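# Sort three cart parcels into matching mail-stop letter trays

## Task

Take the three parcels off the cart and set each one down fully within the walls of the letter tray whose mail stop code matches it. Every tray has to remain on the desk or counter it began on. At the end, open the gripper and move the robot away. The robot must not tip over or finish leaning, or the task fails. A parcel that stays in place only because the robot is holding or pressing it is not counted as placed.

## Robot and tools

ROBOT. TidyBot++: a mobile base 0.54 m long, 0.50 m wide and 0.38 m tall on four driven casters, carrying one seven-joint arm with a two-finger gripper. The shoulder sits 0.12 m ahead of the base centre and 0.68 m above the floor. Arm segments: upper arm 0.42 m, forearm 0.31 m, hand 0.31 m (wrist to hand point). At the start the arm is folded with the hand pointing down; the wrist reaches up to 0.08 m beyond the base front and the elbow up to 1.15 m high. Cameras: base_camera (pinhole, 644x364) and wrist_camera (fisheye, 644x476, looking along the hand).

FRAMES. Base frame: origin on the floor below the base centre, x forward, y left, z up. hand_pose is reported in it, for the point between the finger pads; the hand's own z axis runs out along the fingers and the fingers close along its y axis. base_odometry is relative to where the base stood when the scene began, counts wheel turns (slip looks like travel), and gives heading in radians, left positive, -3.142 to 3.142. base_tilt is in degrees, positive when leaning forward or right; each carries a fixed bias of about 1 degree.

execute_actions. Arguments: actions (a list holding one action, or empty to just get state and images) and cameras (list of "base_camera", "wrist_camera" or "all"; omitted, null or ["all"] gives every camera, [] gives none). An action may contain:
- base: exactly one relative move, measured from the base position in the most recent state report. translate_m: metres straight ahead, forward positive, -2 to 2. strafe_m: metres sideways, left positive, -2 to 2. rotate_rad: radians of turn in place, counter-clockwise seen from above positive, -6.3 to 6.3. A move needing over 8.667 s at its top speed is refused.
- joints: absolute target angles in radians, by name. joint_1_rad any angle (whole arm about vertical; positive is clockwise from above, opposite to rotate_rad). joint_2_rad -2.249 to 2.249 (shoulder). joint_3_rad any angle (upper-arm roll). joint_4_rad -2.579 to 2.579 (elbow). joint_5_rad any angle (forearm roll). joint_6_rad -2.099 to 2.099 (wrist). joint_7_rad any angle (hand roll; hand down, positive is counter-clockwise from above, 1.57 makes the fingers open left and right). gripper_pos: 0 fully open to 1 fully closed; pad gap is about 85 x (1 - gripper_pos) mm. Any-angle joints go the short way, so turn in steps below half a revolution. Done tolerances: 0.039 rad for joints 1 to 4, 0.056 for 5 to 7, 0.03 for the gripper.
- speeds: optional caps for this action only; translate_m and strafe_m 0.05 to 0.5 m/s, rotate_rad 0.1 to 1.57 rad/s (maxima are defaults).
All parts of an action begin together. One action lasts at most 15 s. A bad key or value rejects the call with no motion. Anything left out may keep driving toward its earlier target. Arm joints reach about 1.39 rad/s (1.22 for joints 5 to 7).

wait: seconds from 0 to 10; commands nothing, returns state and images. zoom_image: camera plus region [x0, y0, x1, y1] in pixels of that camera's latest full image, (0,0) top-left, at most 504 by 504. finished_scene: scene number; ends the scene for good, so the goal must already hold stably.

ARM GEOMETRY. With joint_1_rad 0, joint_3_rad 3.14 and joint_5_rad 0 the arm moves in the base's x-z plane. Angles from vertical, forward positive: upper arm = joint_2_rad, forearm = joint_2_rad - joint_4_rad, hand = that minus joint_6_rad. Hand forward offset from shoulder = sum of length x sin(angle); height above shoulder = sum of length x cos(angle). A downward hand tops out near 0.94 m above the floor, and only close to the base. Closed fingertips reach about 20 mm past the hand point.

RESULTS. joint_positions, hand_pose, base_odometry, base_tilt, motor_effort (percent of max, sign toward higher joint values, bracket = peak of last action, noisy and offset), and a pictures line naming image order. base_status and joint_status: done; off_target (stopped short, may still push); contact_stop or time_out (target dropped, holding). Base "done" means wheels turned enough, not that the base arrived. Gripper at 1: done means empty; off_target means something is held at the shown reading. "joint command not followed" with a cause line means self-collision blocked all arm targets; joints then show not_followed and may retry later. on_its_own reports uncommanded motion. ARM HIT means a hard hit on the base or arm itself. MOTOR HOT warns from 60 °C; at 75 °C an OVER-TEMPERATURE FAULT lets the arm sink and joints show limit_stop_at_motor_heat; resend the target. A stop in one call cancels your later calls in the same reply.

ACCURACY. Friction and sag leave the hand a centimetre or two off, more when stretched or loaded. Correct by sending each joint its previous command plus (wanted minus read); never command a loaded joint to its read angle. Trust images over hand_pose. Odometry drifts a few centimetres and degrees over many moves.

AVOID. Dropping or slamming parcels and shoving trays off their surfaces. A blocked base or joint keeps pushing hard. Driving while the arm is snagged about 0.8 m up can tip the robot; sideways force on a raised hand can lift wheels; retract the arm or back off to level it. Torque faults (joints 1 to 4: 104.5 N m, warning 56.7; joints 5 to 7: 51.3, warning 29.4) freeze the arm 10 s. Holding loads heats motors, even while you think; the robot keeps its last command meanwhile. Loose objects may occasionally be nudged by outside pushes.

Each tool is called after "Call:" in YAML: its name, and indented under it one key for each argument.

## Session

Call:
execute_actions:
  actions: []

Scene clock: 0.00 s.
base_odometry: x=+0.000 y=+0.000 heading=+0.000 (m, m, rad; odometry frame)
base_tilt: forward=-0.3 right=-0.1 (deg)
base_status: not commanded
joint_positions: joint_1_rad=-0.008 joint_2_rad=-0.339 joint_3_rad=+3.106 joint_4_rad=-2.510 joint_5_rad=+0.024 joint_6_rad=-0.882 joint_7_rad=+1.588 gripper_pos=+0.000
joint_status: not commanded
motor_effort: joint_1_rad=+0 joint_2_rad=-1 joint_3_rad=+1 joint_4_rad=+16 joint_5_rad=+1 joint_6_rad=+1 joint_7_rad=+0 (%)
hand_pose: x=+0.2659 y=+0.0008 z=+0.5910 quat_wxyz=(+0.015, +0.998, +0.037, +0.044) (m; base frame)
pictures: base_camera, wrist_camera
Images, in order (width x height): base_camera 644x364, wrist_camera 644x476.

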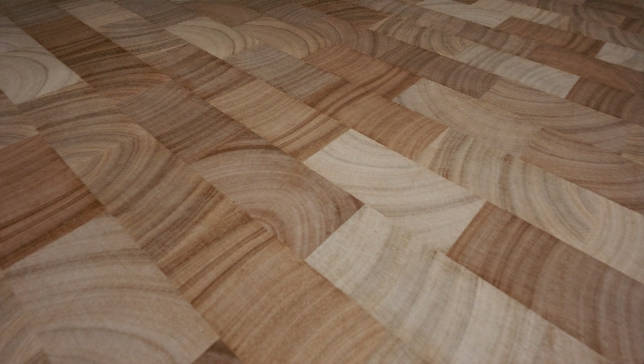

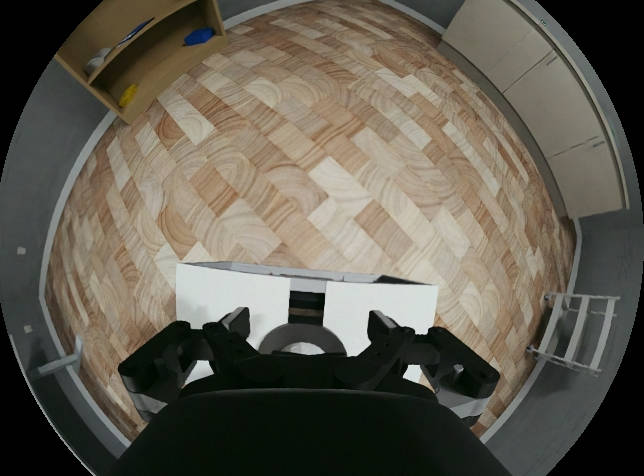

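Call:
execute_actions:
  actions:
    - {"joints":{"joint_2_rad":-0.35,"joint_4_rad":-1.2,"joint_6_rad":-1.1}}
  cameras: ["wrist_camera"]

Call:
execute_actions:
  actions:
    - {"base":{"rotate_rad":2.1}}
  cameras: ["wrist_camera"]

Call:
execute_actions:
  actions:
    - {"base":{"rotate_rad":2.1}}
  cameras: ["wrist_camera"]

Scene clock: 6.97 s.
base_odometry: x=+0.000 y=+0.000 heading=+0.000 (m, m, rad; odometry frame)
base_tilt: forward=-0.3 right=-0.2 (deg)
base_status: not commanded
joint_positions: joint_1_rad=-0.008 joint_2_rad=-0.339 joint_3_rad=+3.106 joint_4_rad=-1.208 joint_5_rad=+0.024 joint_6_rad=-1.056 joint_7_rad=+1.588 gripper_pos=+0.000
joint_status: all done
motor_effort: joint_1_rad=-1(0) joint_2_rad=-7(9) joint_3_rad=+0(1) joint_4_rad=+21(23) joint_5_rad=+1(1) joint_6_rad=+7(8) joint_7_rad=+0(1) (%)
hand_pose: x=+0.5104 y=+0.0174 z=+1.1735 quat_wxyz=(+0.010, +0.820, +0.027, +0.572) (m; base frame)
pictures: wrist_camera
Images, in order (width x height): wrist_camera 644x476.

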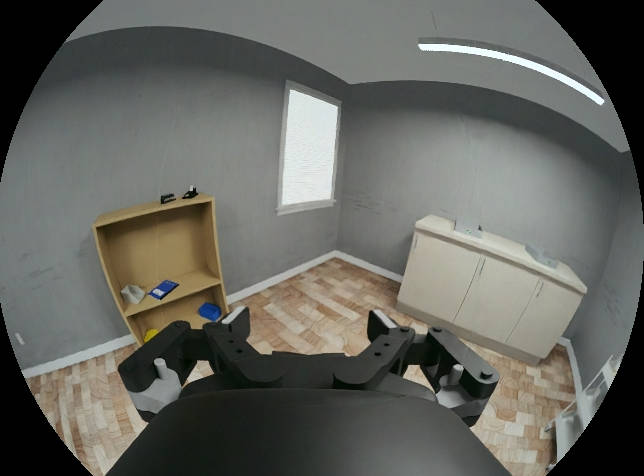

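Scene clock: 9.60 s.
base_odometry: x=+0.000 y=+0.000 heading=+2.099 (m, m, rad; odometry frame)
base_tilt: forward=-0.2 right=-0.2 (deg)
base_status: done
joint_positions: joint_1_rad=-0.008 joint_2_rad=-0.339 joint_3_rad=+3.106 joint_4_rad=-1.208 joint_5_rad=+0.024 joint_6_rad=-1.056 joint_7_rad=+1.588 gripper_pos=+0.000
joint_status: not commanded
motor_effort: joint_1_rad=+1(2) joint_2_rad=-7(9) joint_3_rad=+1(2) joint_4_rad=+20(21) joint_5_rad=+1(2) joint_6_rad=+7(7) joint_7_rad=+1(1) (%)
hand_pose: x=+0.5104 y=+0.0174 z=+1.1734 quat_wxyz=(+0.010, +0.820, +0.027, +0.572) (m; base frame)
pictures: wrist_camera
Images, in order (width x height): wrist_camera 644x476.

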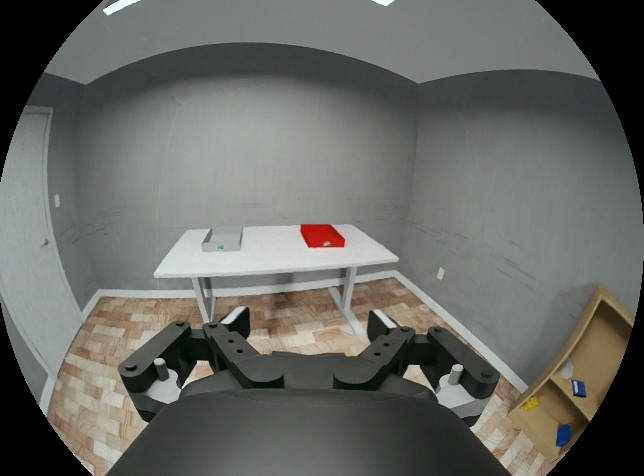

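Scene clock: 12.23 s.
base_odometry: x=+0.000 y=+0.000 heading=-2.086 (m, m, rad; odometry frame)
base_tilt: forward=-0.3 right=-0.2 (deg)
base_status: done
joint_positions: joint_1_rad=-0.008 joint_2_rad=-0.339 joint_3_rad=+3.106 joint_4_rad=-1.208 joint_5_rad=+0.024 joint_6_rad=-1.056 joint_7_rad=+1.588 gripper_pos=+0.000
joint_status: not commanded
motor_effort: joint_1_rad=+1(1) joint_2_rad=-6(9) joint_3_rad=+0(2) joint_4_rad=+21(21) joint_5_rad=+1(0) joint_6_rad=+8(8) joint_7_rad=+0(1) (%)
hand_pose: x=+0.5104 y=+0.0174 z=+1.1734 quat_wxyz=(+0.010, +0.820, +0.027, +0.572) (m; base frame)
pictures: wrist_camera
Images, in order (width x height): wrist_camera 644x476.

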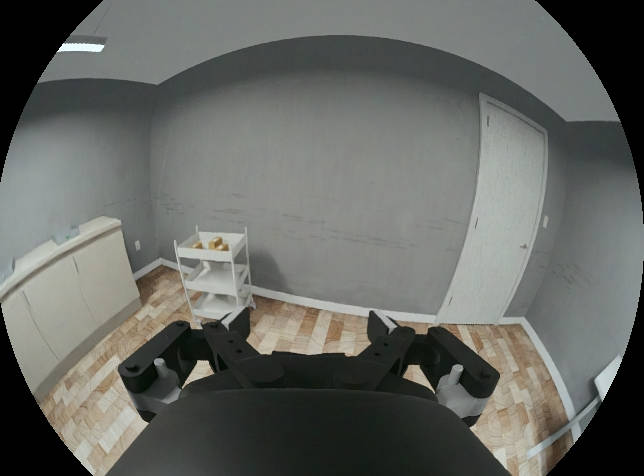

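Call:
zoom_image:
  camera: "wrist_camera"
  region: [150, 200, 290, 340]

Region (150, 200, 290, 340) of wrist_camera's 644x476 image, scaled by 3.600.

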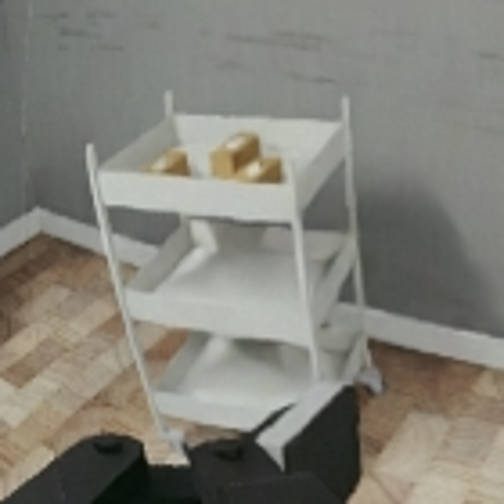

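Call:
execute_actions:
  actions:
    - {"base":{"strafe_m":0.85}}
  cameras: []

Call:
execute_actions:
  actions:
    - {"base":{"translate_m":0.8},"joints":{"joint_6_rad":-1.5}}

Scene clock: 26.00 s.
base_odometry: x=+0.741 y=-0.417 heading=-2.085 (m, m, rad; odometry frame)
base_tilt: forward=-0.2 right=-0.2 (deg)
base_status: done
joint_positions: joint_1_rad=-0.008 joint_2_rad=-0.339 joint_3_rad=+3.106 joint_4_rad=-1.208 joint_5_rad=+0.024 joint_6_rad=-1.056 joint_7_rad=+1.588 gripper_pos=+0.000
joint_status: not commanded
motor_effort: joint_1_rad=+1(0) joint_2_rad=-6(8) joint_3_rad=+1(2) joint_4_rad=+20(21) joint_5_rad=+1(0) joint_6_rad=+7(8) joint_7_rad=+1(0) (%)
hand_pose: x=+0.5104 y=+0.0174 z=+1.1733 quat_wxyz=(+0.010, +0.820, +0.027, +0.571) (m; base frame)
pictures: none
No camera images: the call's "cameras" was empty. Leave "cameras" out to get every camera's image.

Scene clock: 28.97 s.
base_odometry: x=+0.348 y=-1.114 heading=-2.084 (m, m, rad; odometry frame)
base_tilt: forward=-0.3 right=-0.2 (deg)
base_status: done
joint_positions: joint_1_rad=-0.008 joint_2_rad=-0.346 joint_3_rad=+3.106 joint_4_rad=-1.203 joint_5_rad=+0.024 joint_6_rad=-1.479 joint_7_rad=+1.588 gripper_pos=+0.000
joint_status: all done
motor_effort: joint_1_rad=+0(0) joint_2_rad=-5(9) joint_3_rad=+1(2) joint_4_rad=+19(21) joint_5_rad=+1(1) joint_6_rad=+5(7) joint_7_rad=+1(0) (%)
hand_pose: x=+0.4378 y=+0.0122 z=+1.0675 quat_wxyz=(+0.012, +0.920, +0.026, +0.392) (m; base frame)
pictures: base_camera, wrist_camera
Images, in order (width x height): base_camera 644x364, wrist_camera 644x476.

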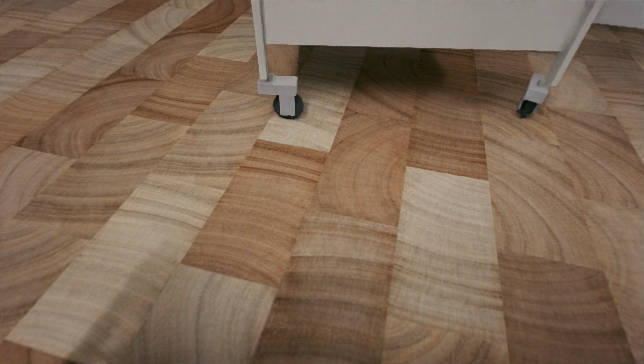

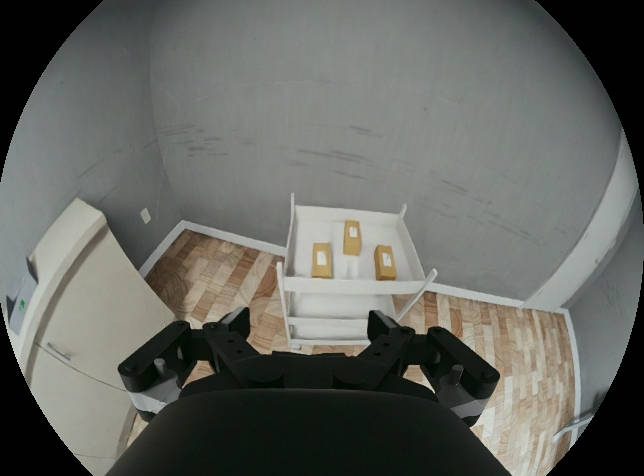

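Call:
zoom_image:
  camera: "wrist_camera"
  region: [290, 200, 420, 300]

Region (290, 200, 420, 300) of wrist_camera's 644x476 image, scaled by 3.877; it fills the top 388 rows of this view, and the rest is white.

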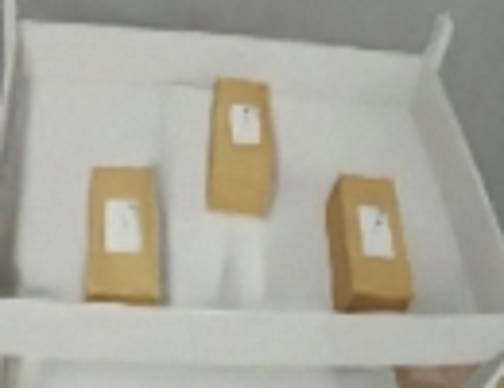

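Call:
execute_actions:
  actions:
    - {"base":{"translate_m":0.33},"joints":{"joint_1_rad":0,"joint_2_rad":0.118,"joint_3_rad":3.14,"joint_4_rad":-1.01,"joint_5_rad":0,"joint_6_rad":-2.01,"joint_7_rad":1.57}}

Scene clock: 39.60 s.
base_odometry: x=+0.187 y=-1.402 heading=-2.084 (m, m, rad; odometry frame)
base_tilt: forward=-0.2 right=-0.2 (deg)
base_status: done
joint_positions: joint_1_rad=-0.008 joint_2_rad=+0.132 joint_3_rad=+3.115 joint_4_rad=-1.024 joint_5_rad=+0.024 joint_6_rad=-1.966 joint_7_rad=+1.588 gripper_pos=+0.000
joint_status: all done
motor_effort: joint_1_rad=+0(1) joint_2_rad=-22(29) joint_3_rad=+0(1) joint_4_rad=+18(20) joint_5_rad=+1(1) joint_6_rad=+0(7) joint_7_rad=+1(0) (%)
hand_pose: x=+0.4680 y=+0.0057 z=+0.9145 quat_wxyz=(+0.009, +1.000, +0.021, +0.010) (m; base frame)
pictures: base_camera, wrist_camera
Images, in order (width x height): base_camera 644x364, wrist_camera 644x476.

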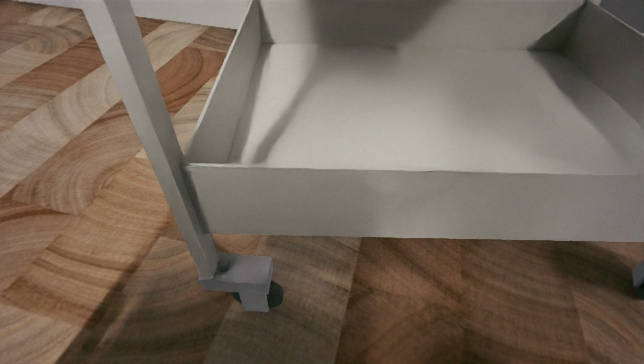

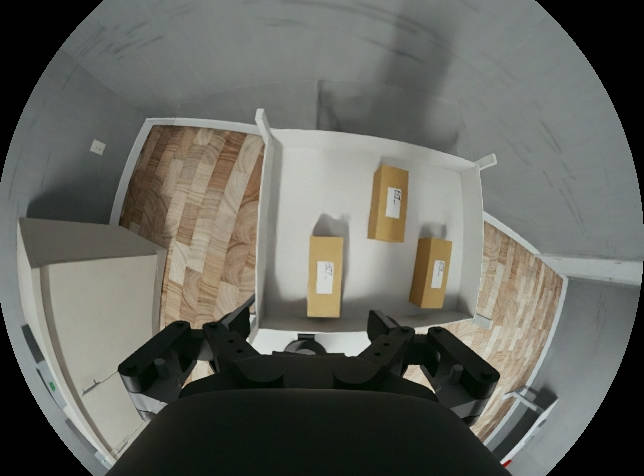

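Call:
zoom_image:
  camera: "wrist_camera"
  region: [295, 155, 465, 325]

Call:
zoom_image:
  camera: "wrist_camera"
  region: [300, 250, 350, 300]

Region (295, 155, 465, 325) of wrist_camera's 644x476 image, scaled by 2.965.

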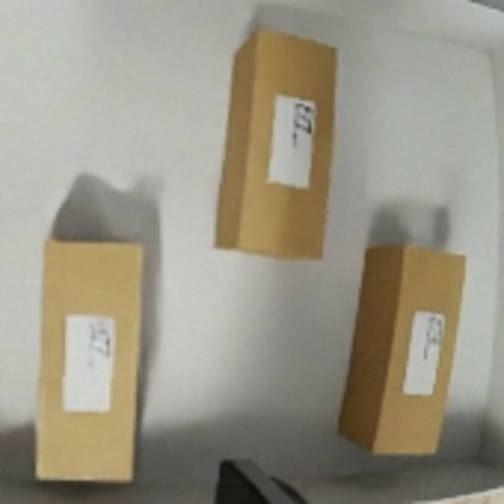

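Region (300, 250, 350, 300) of wrist_camera's 644x476 image, scaled by 10.080.

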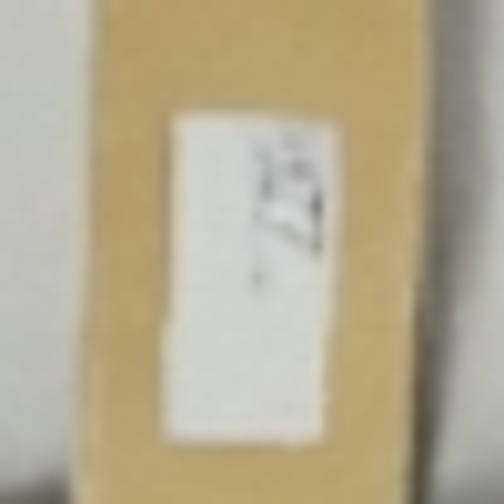

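Call:
execute_actions:
  actions:
    - {"base":{"strafe_m":-0.02},"joints":{"joint_2_rad":0.075,"joint_4_rad":-1.46,"joint_6_rad":-1.58,"joint_7_rad":1.53}}
  cameras: ["wrist_camera"]

Scene clock: 48.13 s.
base_odometry: x=+0.169 y=-1.393 heading=-2.083 (m, m, rad; odometry frame)
base_tilt: forward=-0.3 right=-0.2 (deg)
base_status: done
joint_positions: joint_1_rad=-0.007 joint_2_rad=+0.095 joint_3_rad=+3.122 joint_4_rad=-1.450 joint_5_rad=+0.022 joint_6_rad=-1.623 joint_7_rad=+1.557 gripper_pos=+0.000
joint_status: all done
motor_effort: joint_1_rad=+0(4) joint_2_rad=-22(24) joint_3_rad=+0(2) joint_4_rad=+19(19) joint_5_rad=+1(2) joint_6_rad=+0(0) joint_7_rad=+1(1) (%)
hand_pose: x=+0.4648 y=+0.0037 z=+0.7976 quat_wxyz=(+0.010, +1.000, +0.006, -0.013) (m; base frame)
pictures: wrist_camera
Images, in order (width x height): wrist_camera 644x476.

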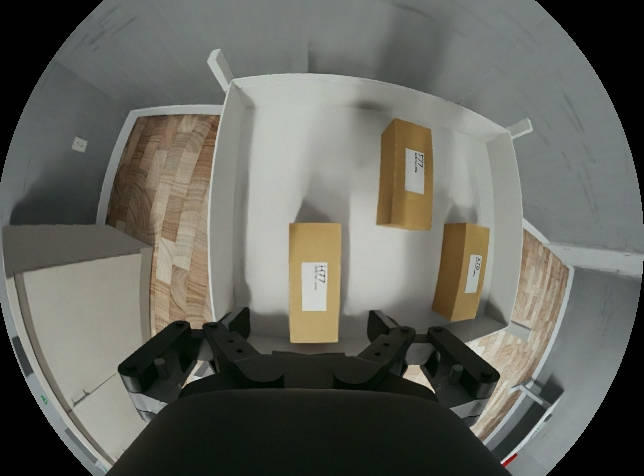

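Call:
zoom_image:
  camera: "wrist_camera"
  region: [280, 240, 360, 320]

Call:
zoom_image:
  camera: "wrist_camera"
  region: [385, 130, 455, 200]

Call:
zoom_image:
  camera: "wrist_camera"
  region: [440, 235, 510, 305]

Region (280, 240, 360, 320) of wrist_camera's 644x476 image, scaled by 6.300.

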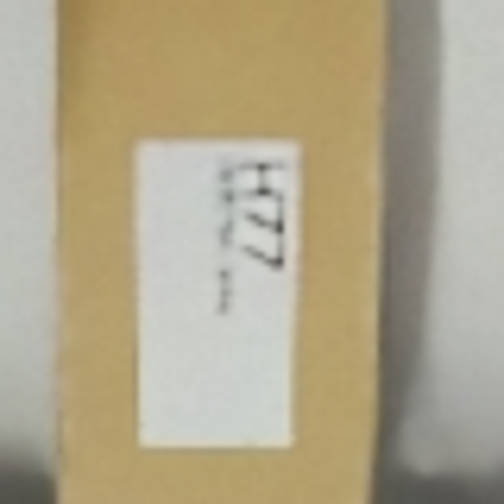

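Region (385, 130, 455, 200) of wrist_camera's 644x476 image, scaled by 7.200.

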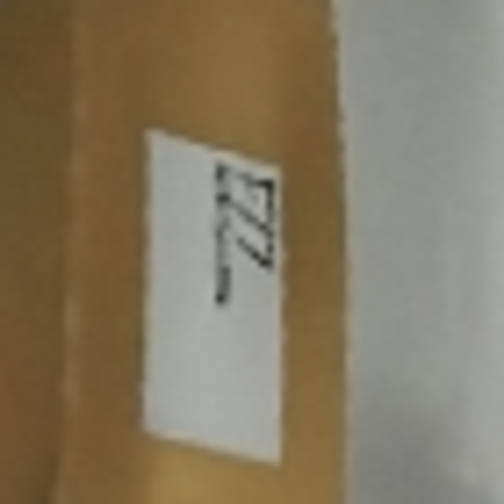

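Region (440, 235, 510, 305) of wrist_camera's 644x476 image, scaled by 7.200.

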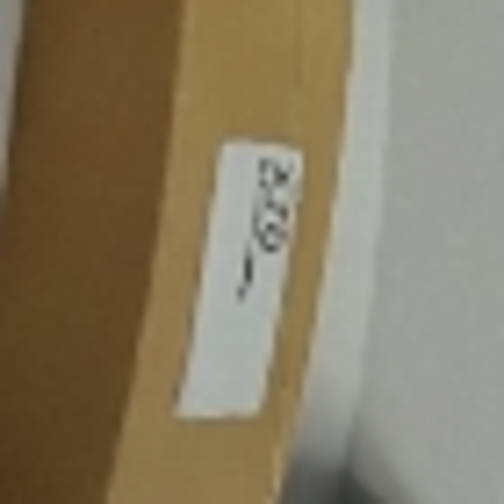

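Call:
execute_actions:
  actions:
    - {"joints":{"joint_2_rad":0.125,"joint_4_rad":-1.74,"joint_6_rad":-1.23}}
  cameras: ["wrist_camera"]

Scene clock: 56.60 s.
base_odometry: x=+0.169 y=-1.393 heading=-2.083 (m, m, rad; odometry frame)
base_tilt: forward=-0.2 right=-0.2 (deg)
base_status: not commanded
joint_positions: joint_1_rad=-0.007 joint_2_rad=+0.112 joint_3_rad=+3.122 joint_4_rad=-1.731 joint_5_rad=+0.022 joint_6_rad=-1.272 joint_7_rad=+1.557 gripper_pos=+0.000
joint_status: all done
motor_effort: joint_1_rad=+0(1) joint_2_rad=-23(23) joint_3_rad=+0(1) joint_4_rad=+18(19) joint_5_rad=+1(1) joint_6_rad=+0(1) joint_7_rad=+1(1) (%)
hand_pose: x=+0.4768 y=+0.0045 z=+0.7045 quat_wxyz=(+0.009, +1.000, +0.010, +0.014) (m; base frame)
pictures: wrist_camera
Images, in order (width x height): wrist_camera 644x476.

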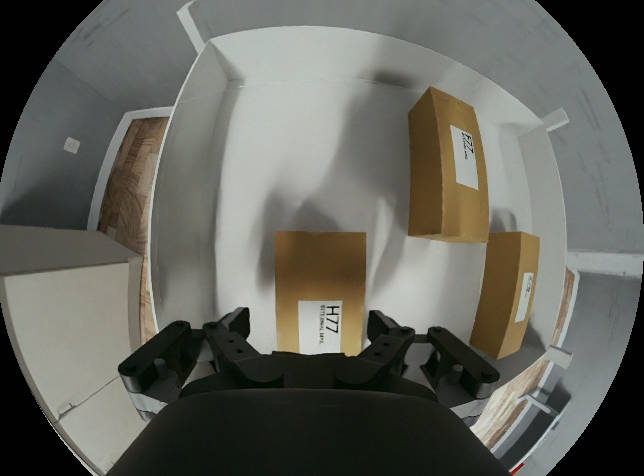

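Call:
execute_actions:
  actions:
    - {"base":{"strafe_m":-0.008}}
  cameras: []

Call:
execute_actions:
  actions:
    - {"joints":{"joint_2_rad":0.163,"joint_4_rad":-1.79,"joint_6_rad":-1.17}}
  cameras: ["wrist_camera"]

Scene clock: 61.80 s.
base_odometry: x=+0.162 y=-1.389 heading=-2.083 (m, m, rad; odometry frame)
base_tilt: forward=-0.2 right=-0.3 (deg)
base_status: done
joint_positions: joint_1_rad=-0.007 joint_2_rad=+0.112 joint_3_rad=+3.124 joint_4_rad=-1.731 joint_5_rad=+0.021 joint_6_rad=-1.272 joint_7_rad=+1.557 gripper_pos=+0.000
joint_status: not commanded
motor_effort: joint_1_rad=+0(3) joint_2_rad=-22(24) joint_3_rad=+0(2) joint_4_rad=+18(19) joint_5_rad=+1(2) joint_6_rad=+0(0) joint_7_rad=+1(0) (%)
hand_pose: x=+0.4769 y=+0.0039 z=+0.7044 quat_wxyz=(+0.009, +1.000, +0.008, +0.014) (m; base frame)
pictures: none
No camera images: the call's "cameras" was empty. Leave "cameras" out to get every camera's image.

Scene clock: 62.60 s.
base_odometry: x=+0.162 y=-1.389 heading=-2.083 (m, m, rad; odometry frame)
base_tilt: forward=-0.2 right=-0.2 (deg)
base_status: not commanded
joint_positions: joint_1_rad=-0.007 joint_2_rad=+0.148 joint_3_rad=+3.124 joint_4_rad=-1.781 joint_5_rad=+0.020 joint_6_rad=-1.212 joint_7_rad=+1.557 gripper_pos=+0.000
joint_status: all done
motor_effort: joint_1_rad=+1(1) joint_2_rad=-20(26) joint_3_rad=+0(1) joint_4_rad=+15(18) joint_5_rad=+1(2) joint_6_rad=+0(0) joint_7_rad=+1(0) (%)
hand_pose: x=+0.4756 y=+0.0042 z=+0.6765 quat_wxyz=(+0.008, +1.000, +0.009, +0.000) (m; base frame)
pictures: wrist_camera
Images, in order (width x height): wrist_camera 644x476.

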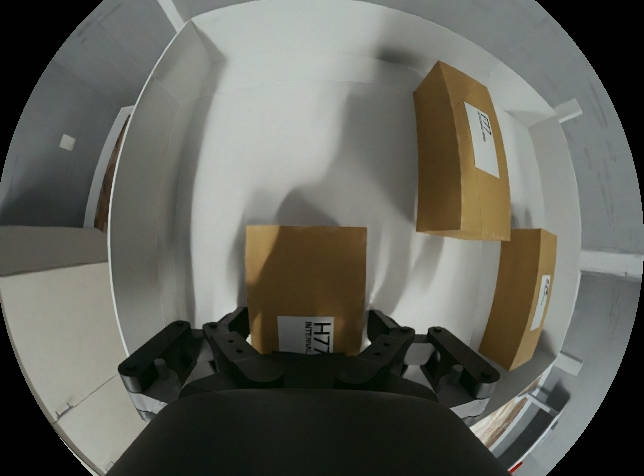

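Call:
execute_actions:
  actions:
    - {"joints":{"joint_2_rad":0.11,"gripper_pos":1}}
  cameras: ["wrist_camera"]

Scene clock: 67.30 s.
base_odometry: x=+0.162 y=-1.389 heading=-2.083 (m, m, rad; odometry frame)
base_tilt: forward=-0.2 right=-0.1 (deg)
base_status: not commanded
joint_positions: joint_1_rad=-0.007 joint_2_rad=+0.119 joint_3_rad=+3.124 joint_4_rad=-1.783 joint_5_rad=+0.015 joint_6_rad=-1.212 joint_7_rad=+1.557 gripper_pos=+0.438
joint_status: gripper_pos off_target (ended at +0.438, target +1.000); the others done
motor_effort: joint_1_rad=+1(2) joint_2_rad=-23(23) joint_3_rad=+0(1) joint_4_rad=+18(19) joint_5_rad=+1(3) joint_6_rad=+1(1) joint_7_rad=+1(0) (%)
hand_pose: x=+0.4747 y=+0.0056 z=+0.6865 quat_wxyz=(+0.006, +1.000, +0.008, +0.014) (m; base frame)
pictures: wrist_camera
Images, in order (width x height): wrist_camera 644x476.

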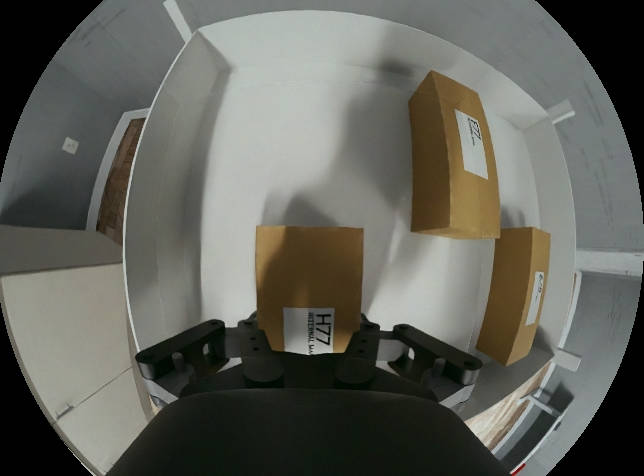

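Call:
execute_actions:
  actions:
    - {"joints":{"joint_2_rad":0.08,"joint_4_rad":-1.3,"joint_6_rad":-1.7}}
  cameras: ["wrist_camera"]

Scene clock: 71.17 s.
base_odometry: x=+0.162 y=-1.389 heading=-2.083 (m, m, rad; odometry frame)
base_tilt: forward=-0.2 right=-0.2 (deg)
base_status: not commanded
joint_positions: joint_1_rad=-0.007 joint_2_rad=+0.099 joint_3_rad=+3.124 joint_4_rad=-1.314 joint_5_rad=+0.015 joint_6_rad=-1.658 joint_7_rad=+1.557 gripper_pos=+0.438
joint_status: all done
motor_effort: joint_1_rad=+1(0) joint_2_rad=-24(25) joint_3_rad=+0(1) joint_4_rad=+20(20) joint_5_rad=+1(1) joint_6_rad=+1(1) joint_7_rad=+0(0) (%)
hand_pose: x=+0.4927 y=+0.0055 z=+0.8393 quat_wxyz=(+0.006, +0.999, +0.004, +0.035) (m; base frame)
pictures: wrist_camera
Images, in order (width x height): wrist_camera 644x476.

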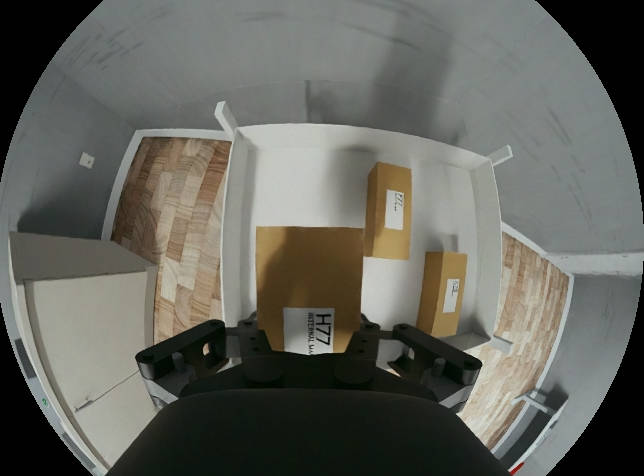

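Call:
execute_actions:
  actions:
    - {"base":{"translate_m":-0.5},"joints":{"joint_2_rad":-0.35,"joint_4_rad":-1.2,"joint_6_rad":-1.5}}
  cameras: []

Call:
execute_actions:
  actions:
    - {"base":{"rotate_rad":1.3}}

Scene clock: 77.40 s.
base_odometry: x=+0.407 y=-0.953 heading=-2.082 (m, m, rad; odometry frame)
base_tilt: forward=-0.3 right=-0.2 (deg)
base_status: done
joint_positions: joint_1_rad=-0.007 joint_2_rad=-0.360 joint_3_rad=+3.124 joint_4_rad=-1.211 joint_5_rad=+0.015 joint_6_rad=-1.549 joint_7_rad=+1.557 gripper_pos=+0.438
joint_status: all done
motor_effort: joint_1_rad=+0(1) joint_2_rad=-5(30) joint_3_rad=+1(2) joint_4_rad=+20(22) joint_5_rad=+1(2) joint_6_rad=+6(6) joint_7_rad=+1(0) (%)
hand_pose: x=+0.4173 y=+0.0059 z=+1.0534 quat_wxyz=(+0.003, +0.932, +0.003, +0.363) (m; base frame)
pictures: none
No camera images: the call's "cameras" was empty. Leave "cameras" out to get every camera's image.

Scene clock: 79.50 s.
base_odometry: x=+0.407 y=-0.953 heading=-0.784 (m, m, rad; odometry frame)
base_tilt: forward=-0.2 right=-0.2 (deg)
base_status: done
joint_positions: joint_1_rad=-0.007 joint_2_rad=-0.357 joint_3_rad=+3.125 joint_4_rad=-1.211 joint_5_rad=+0.015 joint_6_rad=-1.546 joint_7_rad=+1.557 gripper_pos=+0.438
joint_status: not commanded
motor_effort: joint_1_rad=+1(1) joint_2_rad=-5(7) joint_3_rad=+0(2) joint_4_rad=+20(20) joint_5_rad=+1(0) joint_6_rad=+6(6) joint_7_rad=+0(1) (%)
hand_pose: x=+0.4190 y=+0.0056 z=+1.0533 quat_wxyz=(+0.003, +0.932, +0.003, +0.363) (m; base frame)
pictures: base_camera, wrist_camera
Images, in order (width x height): base_camera 644x364, wrist_camera 644x476.

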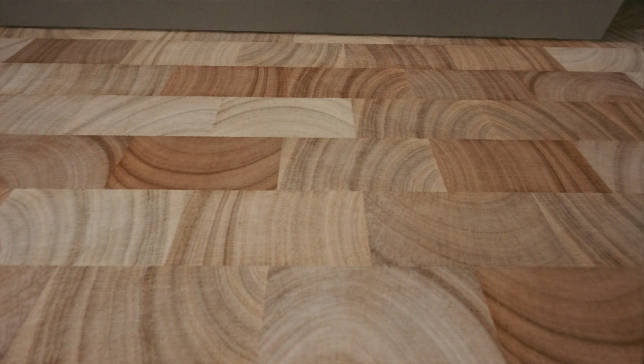

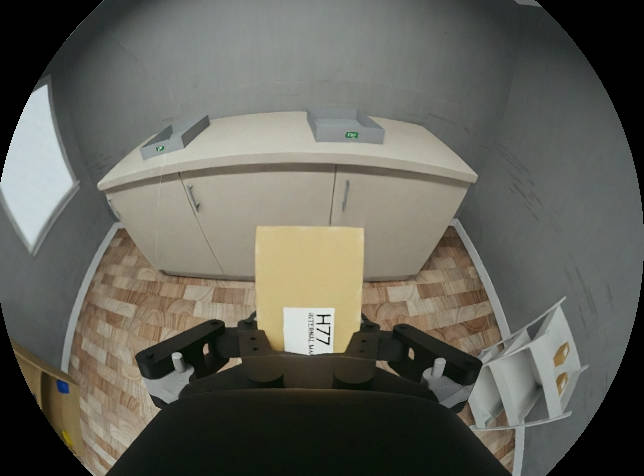

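Call:
zoom_image:
  camera: "wrist_camera"
  region: [300, 90, 400, 160]

Call:
zoom_image:
  camera: "wrist_camera"
  region: [130, 105, 220, 170]

Region (300, 90, 400, 160) of wrist_camera's 644x476 image, scaled by 5.040; it fills the top 353 rows of this view, and the rest is white.

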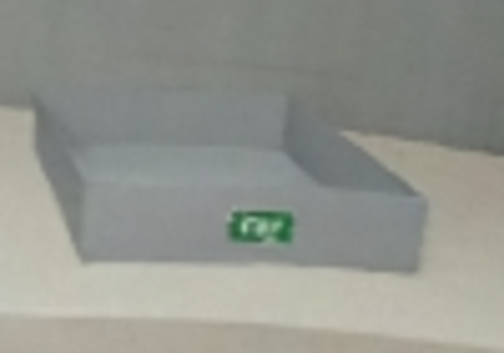

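Region (130, 105, 220, 170) of wrist_camera's 644x476 image, scaled by 5.600.

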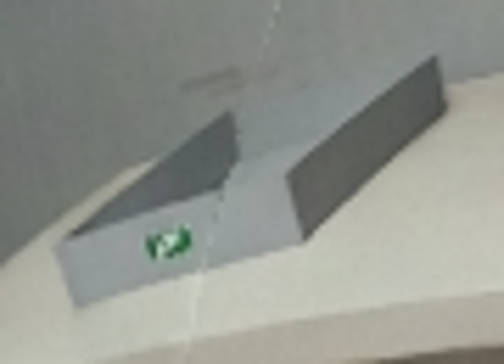

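Call:
execute_actions:
  actions:
    - {"base":{"translate_m":0.4}}
  cameras: ["wrist_camera"]

Call:
zoom_image:
  camera: "wrist_camera"
  region: [330, 130, 430, 230]

Scene clock: 87.00 s.
base_odometry: x=+0.691 y=-1.235 heading=-0.783 (m, m, rad; odometry frame)
base_tilt: forward=-0.2 right=-0.3 (deg)
base_status: done
joint_positions: joint_1_rad=-0.007 joint_2_rad=-0.343 joint_3_rad=+3.125 joint_4_rad=-1.210 joint_5_rad=+0.015 joint_6_rad=-1.544 joint_7_rad=+1.557 gripper_pos=+0.438
joint_status: not commanded
motor_effort: joint_1_rad=+0(0) joint_2_rad=-6(9) joint_3_rad=+0(0) joint_4_rad=+20(21) joint_5_rad=+1(1) joint_6_rad=+6(7) joint_7_rad=+0(1) (%)
hand_pose: x=+0.4249 y=+0.0057 z=+1.0494 quat_wxyz=(+0.003, +0.934, +0.003, +0.357) (m; base frame)
pictures: wrist_camera
Images, in order (width x height): wrist_camera 644x476.

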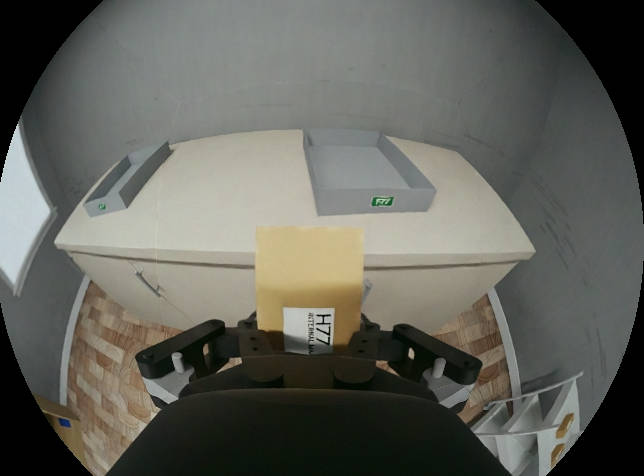

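Region (330, 130, 430, 230) of wrist_camera's 644x476 image, scaled by 5.040.

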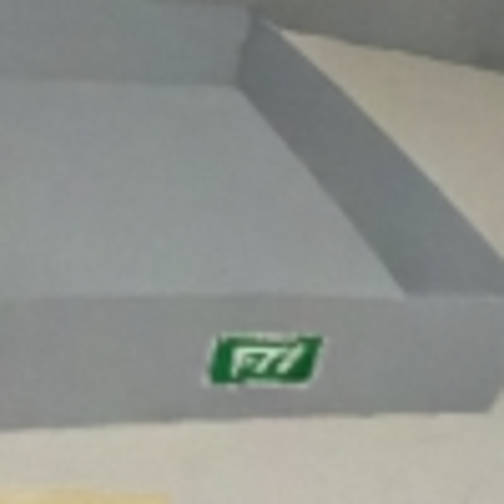

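Call:
execute_actions:
  actions:
    - {"base":{"strafe_m":0.62}}

Call:
zoom_image:
  camera: "wrist_camera"
  region: [250, 130, 370, 230]

Scene clock: 93.37 s.
base_odometry: x=+1.128 y=-0.795 heading=-0.784 (m, m, rad; odometry frame)
base_tilt: forward=-0.3 right=-0.2 (deg)
base_status: done
joint_positions: joint_1_rad=-0.007 joint_2_rad=-0.343 joint_3_rad=+3.126 joint_4_rad=-1.210 joint_5_rad=+0.015 joint_6_rad=-1.544 joint_7_rad=+1.557 gripper_pos=+0.438
joint_status: not commanded
motor_effort: joint_1_rad=+1(1) joint_2_rad=-6(7) joint_3_rad=+1(2) joint_4_rad=+20(20) joint_5_rad=+2(2) joint_6_rad=+6(6) joint_7_rad=+0(1) (%)
hand_pose: x=+0.4249 y=+0.0053 z=+1.0494 quat_wxyz=(+0.003, +0.934, +0.002, +0.357) (m; base frame)
pictures: base_camera, wrist_camera
Images, in order (width x height): base_camera 644x364, wrist_camera 644x476.

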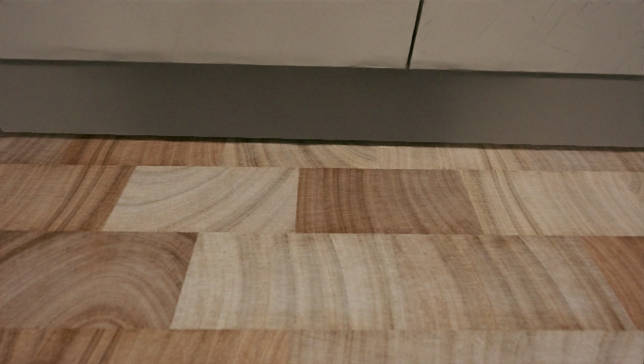

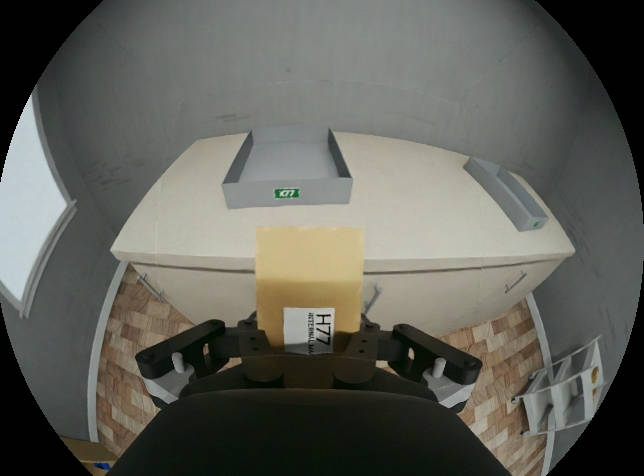

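Region (250, 130, 370, 230) of wrist_camera's 644x476 image, scaled by 4.200.

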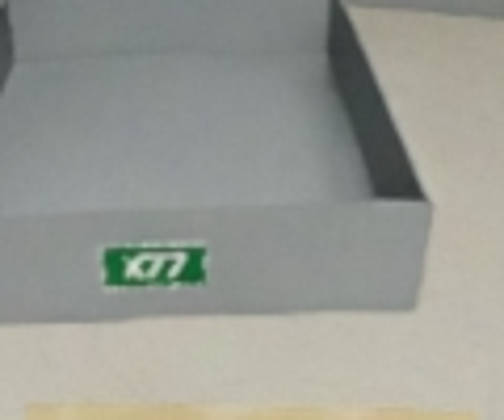

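Call:
zoom_image:
  camera: "wrist_camera"
  region: [267, 178, 307, 208]

Region (267, 178, 307, 208) of wrist_camera's 644x476 image, scaled by 12.600; it fills the top 378 rows of this view, and the rest is white.

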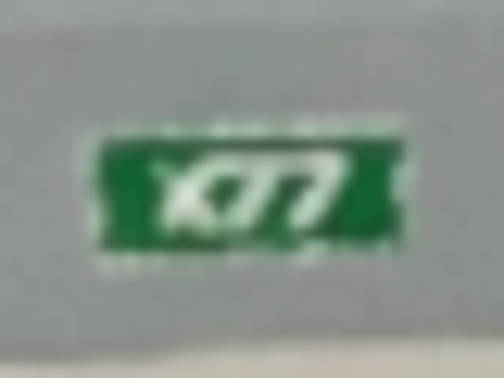

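Call:
execute_actions:
  actions:
    - {"base":{"rotate_rad":-3.11}}
  cameras: ["wrist_camera"]

Call:
execute_actions:
  actions:
    - {"base":{"translate_m":2.0}}

Scene clock: 103.33 s.
base_odometry: x=+1.129 y=-0.795 heading=+2.391 (m, m, rad; odometry frame)
base_tilt: forward=-0.3 right=-0.2 (deg)
base_status: done
joint_positions: joint_1_rad=-0.007 joint_2_rad=-0.343 joint_3_rad=+3.126 joint_4_rad=-1.210 joint_5_rad=+0.015 joint_6_rad=-1.544 joint_7_rad=+1.557 gripper_pos=+0.438
joint_status: not commanded
motor_effort: joint_1_rad=+0(1) joint_2_rad=-5(9) joint_3_rad=+0(2) joint_4_rad=+20(22) joint_5_rad=+1(2) joint_6_rad=+7(6) joint_7_rad=+1(0) (%)
hand_pose: x=+0.4249 y=+0.0054 z=+1.0494 quat_wxyz=(+0.003, +0.934, +0.002, +0.357) (m; base frame)
pictures: wrist_camera
Images, in order (width x height): wrist_camera 644x476.

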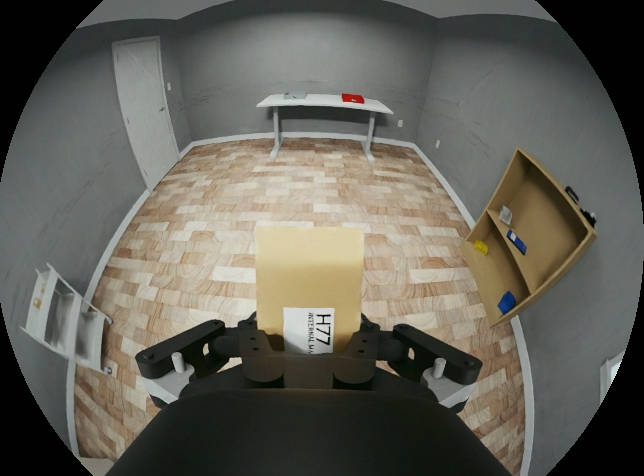

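Scene clock: 108.70 s.
base_odometry: x=-0.332 y=+0.571 heading=+2.390 (m, m, rad; odometry frame)
base_tilt: forward=-0.2 right=-0.2 (deg)
base_status: done
joint_positions: joint_1_rad=-0.007 joint_2_rad=-0.344 joint_3_rad=+3.126 joint_4_rad=-1.210 joint_5_rad=+0.015 joint_6_rad=-1.542 joint_7_rad=+1.557 gripper_pos=+0.438
joint_status: not commanded
motor_effort: joint_1_rad=+1(1) joint_2_rad=-6(9) joint_3_rad=+0(1) joint_4_rad=+20(21) joint_5_rad=+1(1) joint_6_rad=+6(6) joint_7_rad=+1(0) (%)
hand_pose: x=+0.4248 y=+0.0054 z=+1.0501 quat_wxyz=(+0.003, +0.934, +0.002, +0.358) (m; base frame)
pictures: base_camera, wrist_camera
Images, in order (width x height): base_camera 644x364, wrist_camera 644x476.

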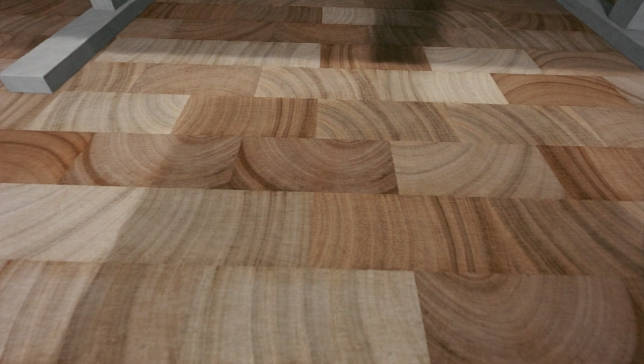

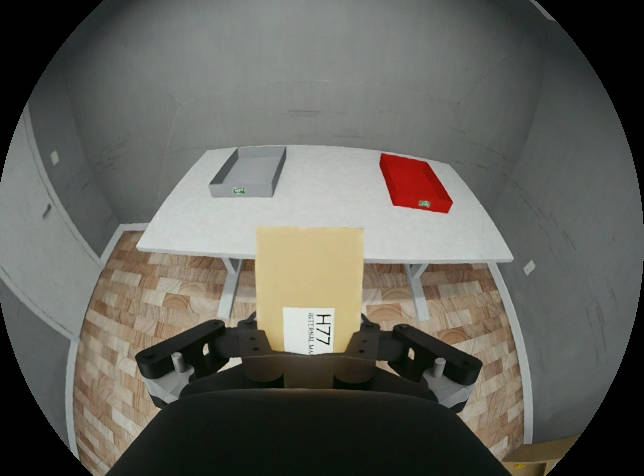

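Call:
zoom_image:
  camera: "wrist_camera"
  region: [215, 175, 265, 205]

Call:
zoom_image:
  camera: "wrist_camera"
  region: [400, 188, 450, 218]

Region (215, 175, 265, 205) of wrist_camera's 644x476 image, scaled by 10.080; it fills the top 302 rows of this view, and the rest is white.

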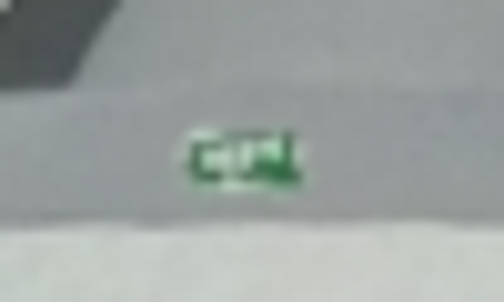

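Region (400, 188, 450, 218) of wrist_camera's 644x476 image, scaled by 10.080; it fills the top 302 rows of this view, and the rest is white.

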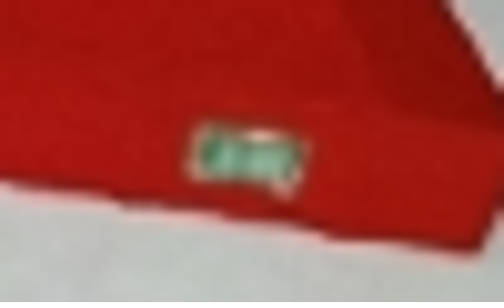

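Call:
execute_actions:
  actions:
    - {"base":{"strafe_m":0.27},"joints":{"joint_2_rad":0.1,"joint_4_rad":-1.1,"joint_6_rad":-1.1}}

Scene clock: 118.47 s.
base_odometry: x=-0.517 y=+0.374 heading=+2.389 (m, m, rad; odometry frame)
base_tilt: forward=-0.3 right=-0.2 (deg)
base_status: done
joint_positions: joint_1_rad=-0.007 joint_2_rad=+0.113 joint_3_rad=+3.127 joint_4_rad=-1.120 joint_5_rad=+0.015 joint_6_rad=-1.147 joint_7_rad=+1.557 gripper_pos=+0.438
joint_status: all done
motor_effort: joint_1_rad=-1(2) joint_2_rad=-27(32) joint_3_rad=-1(3) joint_4_rad=+24(24) joint_5_rad=+1(2) joint_6_rad=+6(7) joint_7_rad=+1(1) (%)
hand_pose: x=+0.6777 y=+0.0090 z=+0.9792 quat_wxyz=(+0.000, +0.928, +0.004, +0.372) (m; base frame)
pictures: base_camera, wrist_camera
Images, in order (width x height): base_camera 644x364, wrist_camera 644x476.

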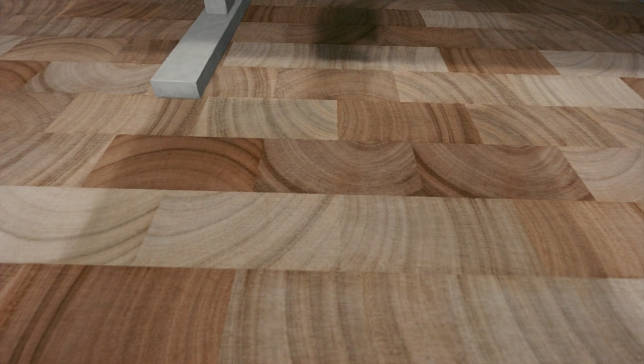

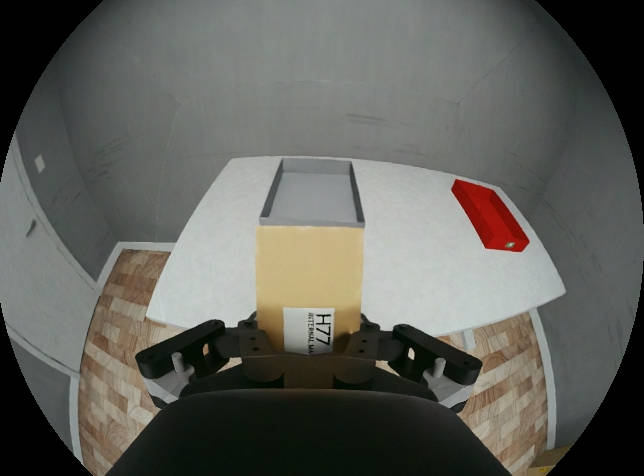

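Call:
execute_actions:
  actions:
    - {"joints":{"joint_2_rad":0.52,"joint_4_rad":-0.62,"joint_6_rad":-2.02}}
  cameras: ["wrist_camera"]

Scene clock: 122.37 s.
base_odometry: x=-0.517 y=+0.374 heading=+2.389 (m, m, rad; odometry frame)
base_tilt: forward=-0.2 right=-0.2 (deg)
base_status: not commanded
joint_positions: joint_1_rad=-0.007 joint_2_rad=+0.522 joint_3_rad=+3.127 joint_4_rad=-0.638 joint_5_rad=+0.015 joint_6_rad=-1.980 joint_7_rad=+1.557 gripper_pos=+0.438
joint_status: all done
motor_effort: joint_1_rad=+0(1) joint_2_rad=-39(42) joint_3_rad=-1(1) joint_4_rad=+18(25) joint_5_rad=+1(1) joint_6_rad=+0(6) joint_7_rad=+0(1) (%)
hand_pose: x=+0.6175 y=+0.0058 z=+0.8610 quat_wxyz=(+0.003, +1.000, +0.000, +0.001) (m; base frame)
pictures: wrist_camera
Images, in order (width x height): wrist_camera 644x476.

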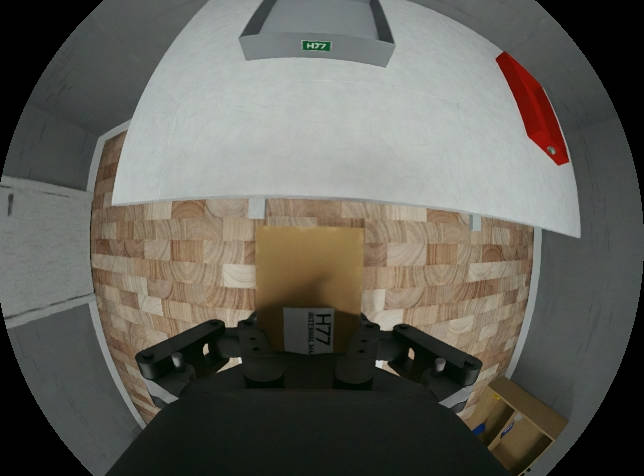

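Call:
execute_actions:
  actions:
    - {"base":{"translate_m":0.17},"joints":{"joint_2_rad":0.47}}
  cameras: ["wrist_camera"]

Scene clock: 127.50 s.
base_odometry: x=-0.641 y=+0.490 heading=+2.390 (m, m, rad; odometry frame)
base_tilt: forward=-0.2 right=-0.2 (deg)
base_status: done
joint_positions: joint_1_rad=-0.007 joint_2_rad=+0.483 joint_3_rad=+3.127 joint_4_rad=-0.632 joint_5_rad=+0.015 joint_6_rad=-1.981 joint_7_rad=+1.557 gripper_pos=+0.438
joint_status: all done
motor_effort: joint_1_rad=+0(1) joint_2_rad=-38(41) joint_3_rad=+0(0) joint_4_rad=+19(20) joint_5_rad=+1(1) joint_6_rad=+0(1) joint_7_rad=+1(0) (%)
hand_pose: x=+0.6107 y=+0.0058 z=+0.8821 quat_wxyz=(+0.003, +1.000, +0.000, +0.023) (m; base frame)
pictures: wrist_camera
Images, in order (width x height): wrist_camera 644x476.

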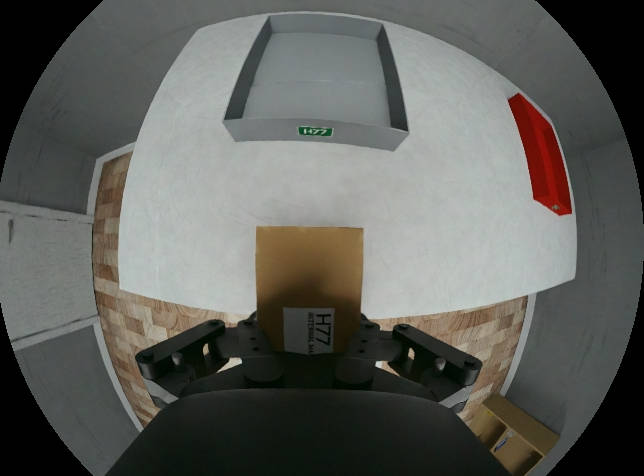

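Call:
execute_actions:
  actions:
    - {"base":{"translate_m":0.27}}

Scene clock: 133.00 s.
base_odometry: x=-0.839 y=+0.674 heading=+2.391 (m, m, rad; odometry frame)
base_tilt: forward=-0.2 right=-0.2 (deg)
base_status: done
joint_positions: joint_1_rad=-0.007 joint_2_rad=+0.483 joint_3_rad=+3.127 joint_4_rad=-0.632 joint_5_rad=+0.015 joint_6_rad=-1.981 joint_7_rad=+1.557 gripper_pos=+0.438
joint_status: not commanded
motor_effort: joint_1_rad=+0(3) joint_2_rad=-37(41) joint_3_rad=+0(2) joint_4_rad=+19(19) joint_5_rad=+1(1) joint_6_rad=+0(1) joint_7_rad=+0(1) (%)
hand_pose: x=+0.6106 y=+0.0058 z=+0.8822 quat_wxyz=(+0.003, +1.000, +0.000, +0.023) (m; base frame)
pictures: base_camera, wrist_camera
Images, in order (width x height): base_camera 644x364, wrist_camera 644x476.

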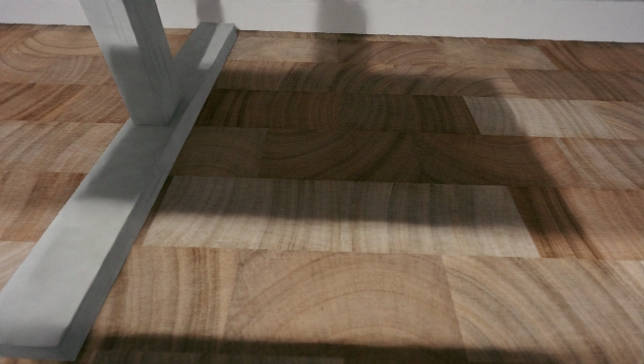

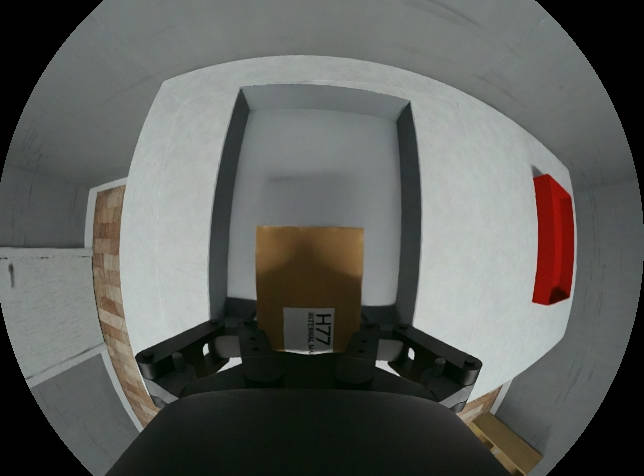

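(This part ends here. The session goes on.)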